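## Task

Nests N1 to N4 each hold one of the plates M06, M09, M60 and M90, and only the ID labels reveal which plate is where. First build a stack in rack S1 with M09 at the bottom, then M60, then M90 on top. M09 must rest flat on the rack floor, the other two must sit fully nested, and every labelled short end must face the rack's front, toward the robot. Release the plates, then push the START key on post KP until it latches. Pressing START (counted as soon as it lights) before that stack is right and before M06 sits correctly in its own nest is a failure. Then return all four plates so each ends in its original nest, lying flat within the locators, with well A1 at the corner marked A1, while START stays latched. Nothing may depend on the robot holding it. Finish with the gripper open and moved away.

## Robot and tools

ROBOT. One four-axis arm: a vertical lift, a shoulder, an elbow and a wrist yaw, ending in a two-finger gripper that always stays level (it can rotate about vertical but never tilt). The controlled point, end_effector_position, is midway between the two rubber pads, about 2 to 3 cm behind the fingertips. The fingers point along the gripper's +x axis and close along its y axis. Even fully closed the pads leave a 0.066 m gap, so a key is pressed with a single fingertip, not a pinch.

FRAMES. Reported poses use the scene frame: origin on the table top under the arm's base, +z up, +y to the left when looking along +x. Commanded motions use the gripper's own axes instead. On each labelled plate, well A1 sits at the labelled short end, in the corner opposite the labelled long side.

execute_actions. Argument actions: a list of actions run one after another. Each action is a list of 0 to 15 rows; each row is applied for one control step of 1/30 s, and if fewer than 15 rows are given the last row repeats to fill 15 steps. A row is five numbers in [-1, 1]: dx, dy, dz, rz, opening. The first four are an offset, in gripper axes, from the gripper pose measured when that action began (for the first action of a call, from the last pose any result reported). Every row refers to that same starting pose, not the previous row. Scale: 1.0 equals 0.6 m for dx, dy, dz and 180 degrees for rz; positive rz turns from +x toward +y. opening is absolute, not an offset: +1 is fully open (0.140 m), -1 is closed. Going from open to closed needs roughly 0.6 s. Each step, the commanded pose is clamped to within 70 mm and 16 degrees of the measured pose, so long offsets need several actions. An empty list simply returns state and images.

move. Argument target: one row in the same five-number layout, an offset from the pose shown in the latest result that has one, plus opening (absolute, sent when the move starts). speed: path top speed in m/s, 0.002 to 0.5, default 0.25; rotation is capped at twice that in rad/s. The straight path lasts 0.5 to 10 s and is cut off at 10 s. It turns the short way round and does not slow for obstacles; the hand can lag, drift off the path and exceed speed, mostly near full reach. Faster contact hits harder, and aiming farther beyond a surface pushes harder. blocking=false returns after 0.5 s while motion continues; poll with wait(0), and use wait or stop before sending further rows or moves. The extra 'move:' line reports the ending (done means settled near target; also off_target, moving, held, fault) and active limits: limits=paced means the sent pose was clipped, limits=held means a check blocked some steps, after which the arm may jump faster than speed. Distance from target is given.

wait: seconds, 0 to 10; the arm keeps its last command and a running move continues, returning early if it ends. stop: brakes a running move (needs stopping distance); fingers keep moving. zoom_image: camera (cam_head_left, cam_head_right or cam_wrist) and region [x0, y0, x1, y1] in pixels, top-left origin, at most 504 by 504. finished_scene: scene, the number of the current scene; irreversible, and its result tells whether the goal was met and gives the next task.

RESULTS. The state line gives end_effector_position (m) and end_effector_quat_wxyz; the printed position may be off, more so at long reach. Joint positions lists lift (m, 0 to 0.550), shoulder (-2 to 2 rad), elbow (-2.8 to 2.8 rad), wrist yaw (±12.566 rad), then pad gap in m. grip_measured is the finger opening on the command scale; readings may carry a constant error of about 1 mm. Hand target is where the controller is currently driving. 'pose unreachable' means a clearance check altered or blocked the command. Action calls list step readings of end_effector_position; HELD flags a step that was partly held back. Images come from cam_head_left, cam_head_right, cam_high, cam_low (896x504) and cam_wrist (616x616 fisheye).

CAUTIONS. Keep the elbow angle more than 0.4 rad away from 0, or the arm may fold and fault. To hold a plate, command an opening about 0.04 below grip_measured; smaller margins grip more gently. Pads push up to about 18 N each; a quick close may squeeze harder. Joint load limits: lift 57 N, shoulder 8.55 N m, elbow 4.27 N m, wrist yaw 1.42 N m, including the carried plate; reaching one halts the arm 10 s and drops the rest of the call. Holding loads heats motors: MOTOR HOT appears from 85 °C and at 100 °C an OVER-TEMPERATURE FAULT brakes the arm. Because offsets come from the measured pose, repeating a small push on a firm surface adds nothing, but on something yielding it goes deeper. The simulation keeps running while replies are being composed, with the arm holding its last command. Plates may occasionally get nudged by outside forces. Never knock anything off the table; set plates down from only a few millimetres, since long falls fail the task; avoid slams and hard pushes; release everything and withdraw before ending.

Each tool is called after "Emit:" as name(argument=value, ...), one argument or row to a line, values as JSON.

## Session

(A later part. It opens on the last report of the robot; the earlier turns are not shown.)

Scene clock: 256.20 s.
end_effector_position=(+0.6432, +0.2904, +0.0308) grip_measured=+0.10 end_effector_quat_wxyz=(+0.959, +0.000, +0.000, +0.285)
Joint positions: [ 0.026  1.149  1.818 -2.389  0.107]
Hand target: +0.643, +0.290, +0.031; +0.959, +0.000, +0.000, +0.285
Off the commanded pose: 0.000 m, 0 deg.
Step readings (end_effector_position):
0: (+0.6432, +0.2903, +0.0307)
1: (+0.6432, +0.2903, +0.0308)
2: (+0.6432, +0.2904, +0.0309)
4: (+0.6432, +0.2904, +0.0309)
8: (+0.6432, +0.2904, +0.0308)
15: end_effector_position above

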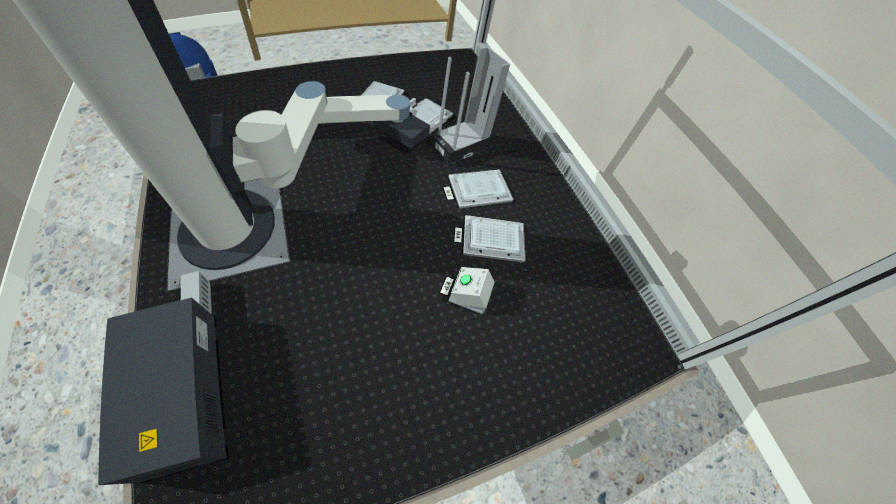

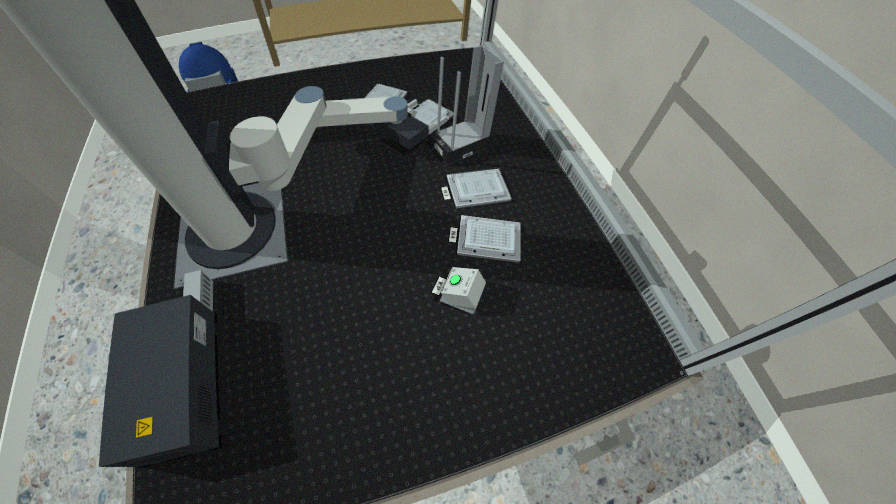

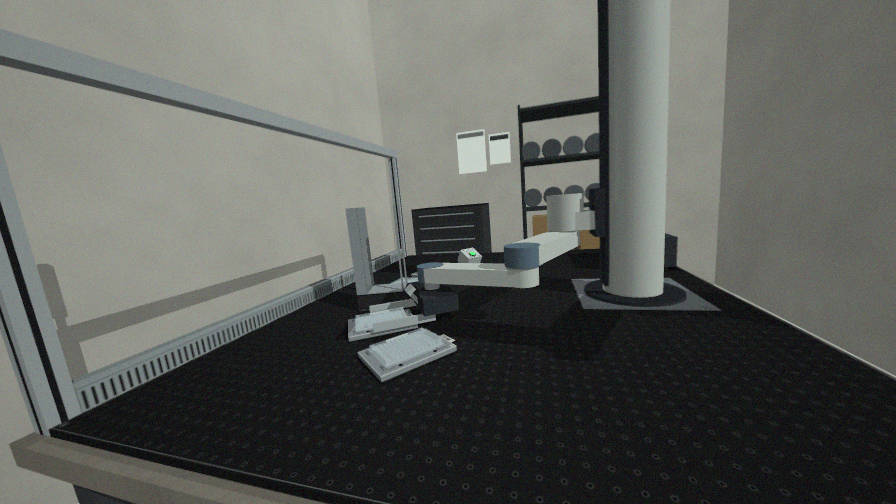

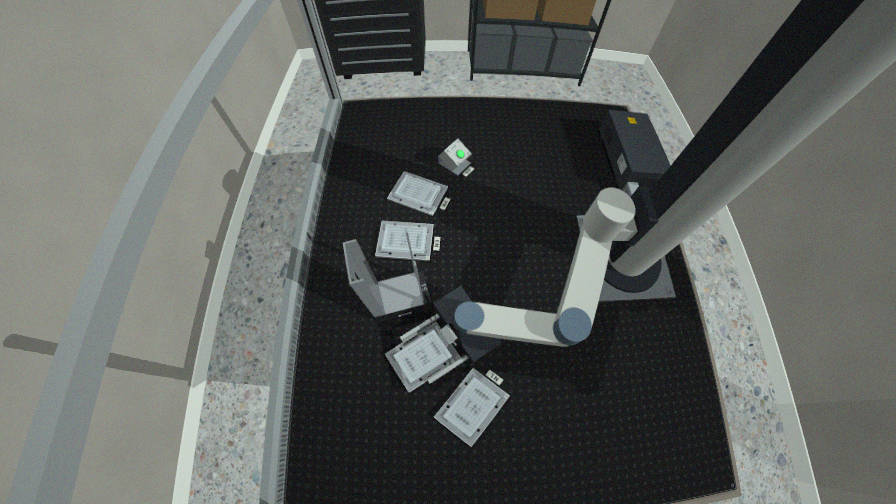

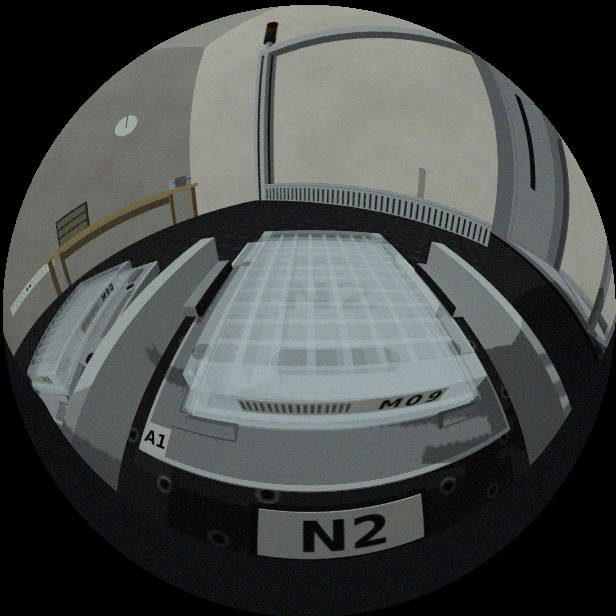

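Emit:
move(
  target=[-0.15,0,0.1,0,0.1],
  speed=0.25,
)

Scene clock: 258.30 s.
end_effector_position=(+0.5276, +0.2148, +0.1389) grip_measured=+0.10 end_effector_quat_wxyz=(+0.959, +0.000, +0.000, +0.285)
Joint positions: [ 0.134  1.429  1.096 -1.947  0.107]
Hand target: +0.528, +0.215, +0.139; +0.959, +0.000, +0.000, +0.285
Off the commanded pose: 0.000 m, 0 deg.
move: done

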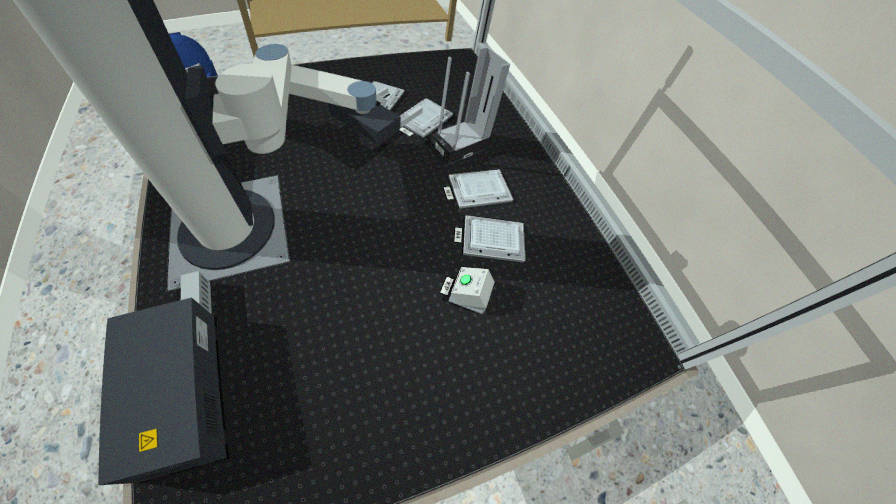

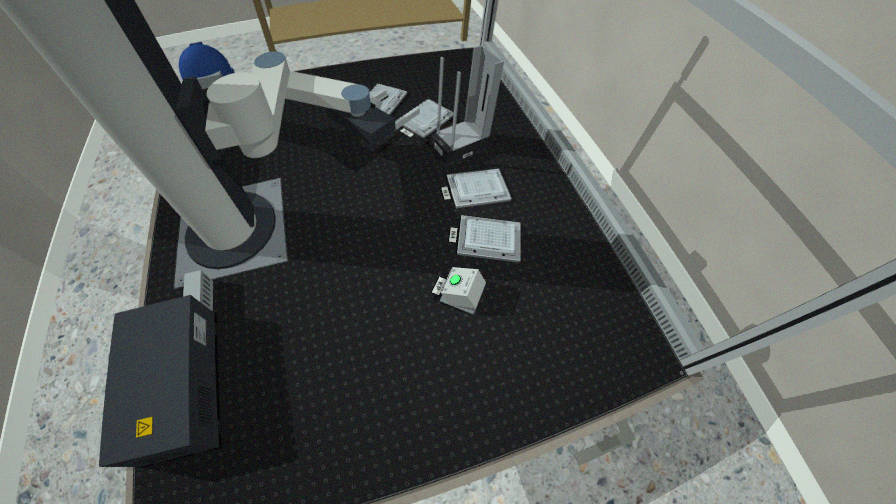

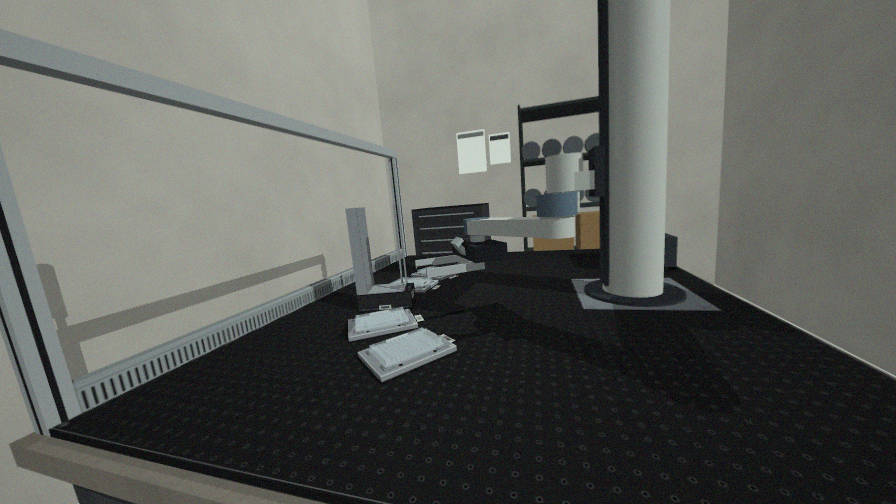

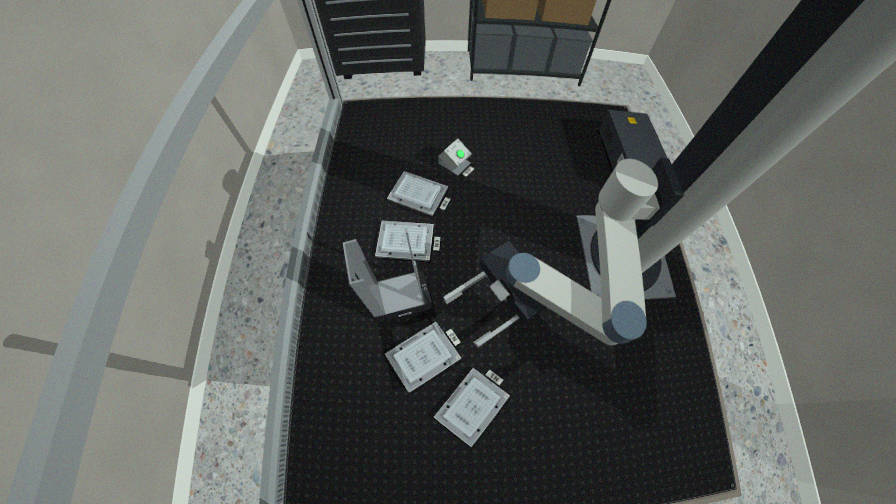

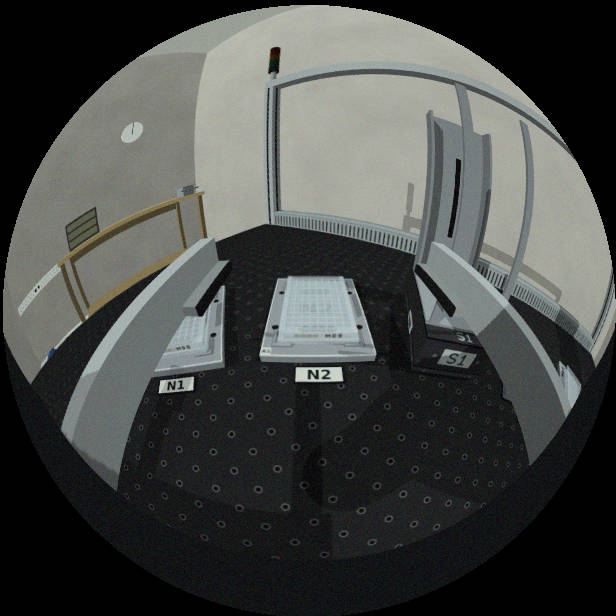

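Emit:
zoom_image(
  camera="cam_low",
  region=[360,130,520,270],
)

Emit:
zoom_image(
  camera="cam_low",
  region=[370,310,530,450],
)

Region (360, 130, 520, 270) of cam_low's 896x504 image, scaled by 3.150, with more detail than that image has; it fills the top 441 rows of this view, and the rest is white.

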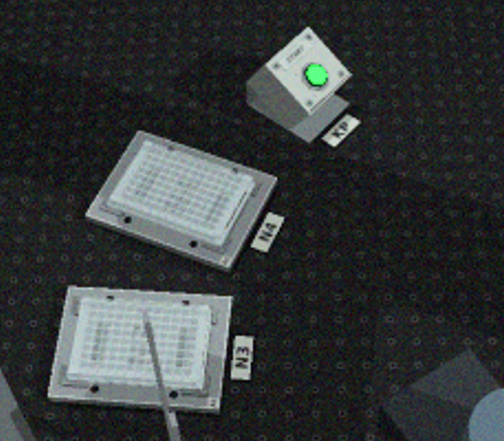

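Region (370, 310, 530, 450) of cam_low's 896x504 image, scaled by 3.150, with more detail than that image has; it fills the top 441 rows of this view, and the rest is white.

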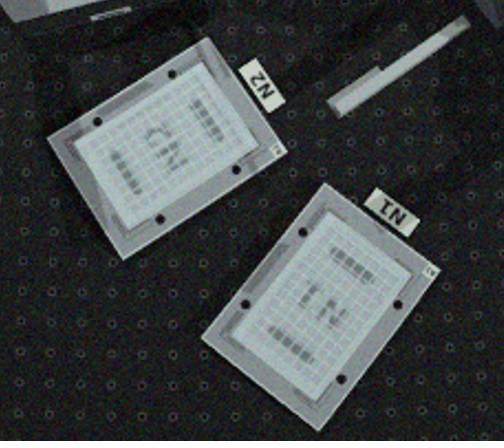

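All looks in place.

Emit:
finished_scene(
  scene=1,
)

The scene is finished: the task was done.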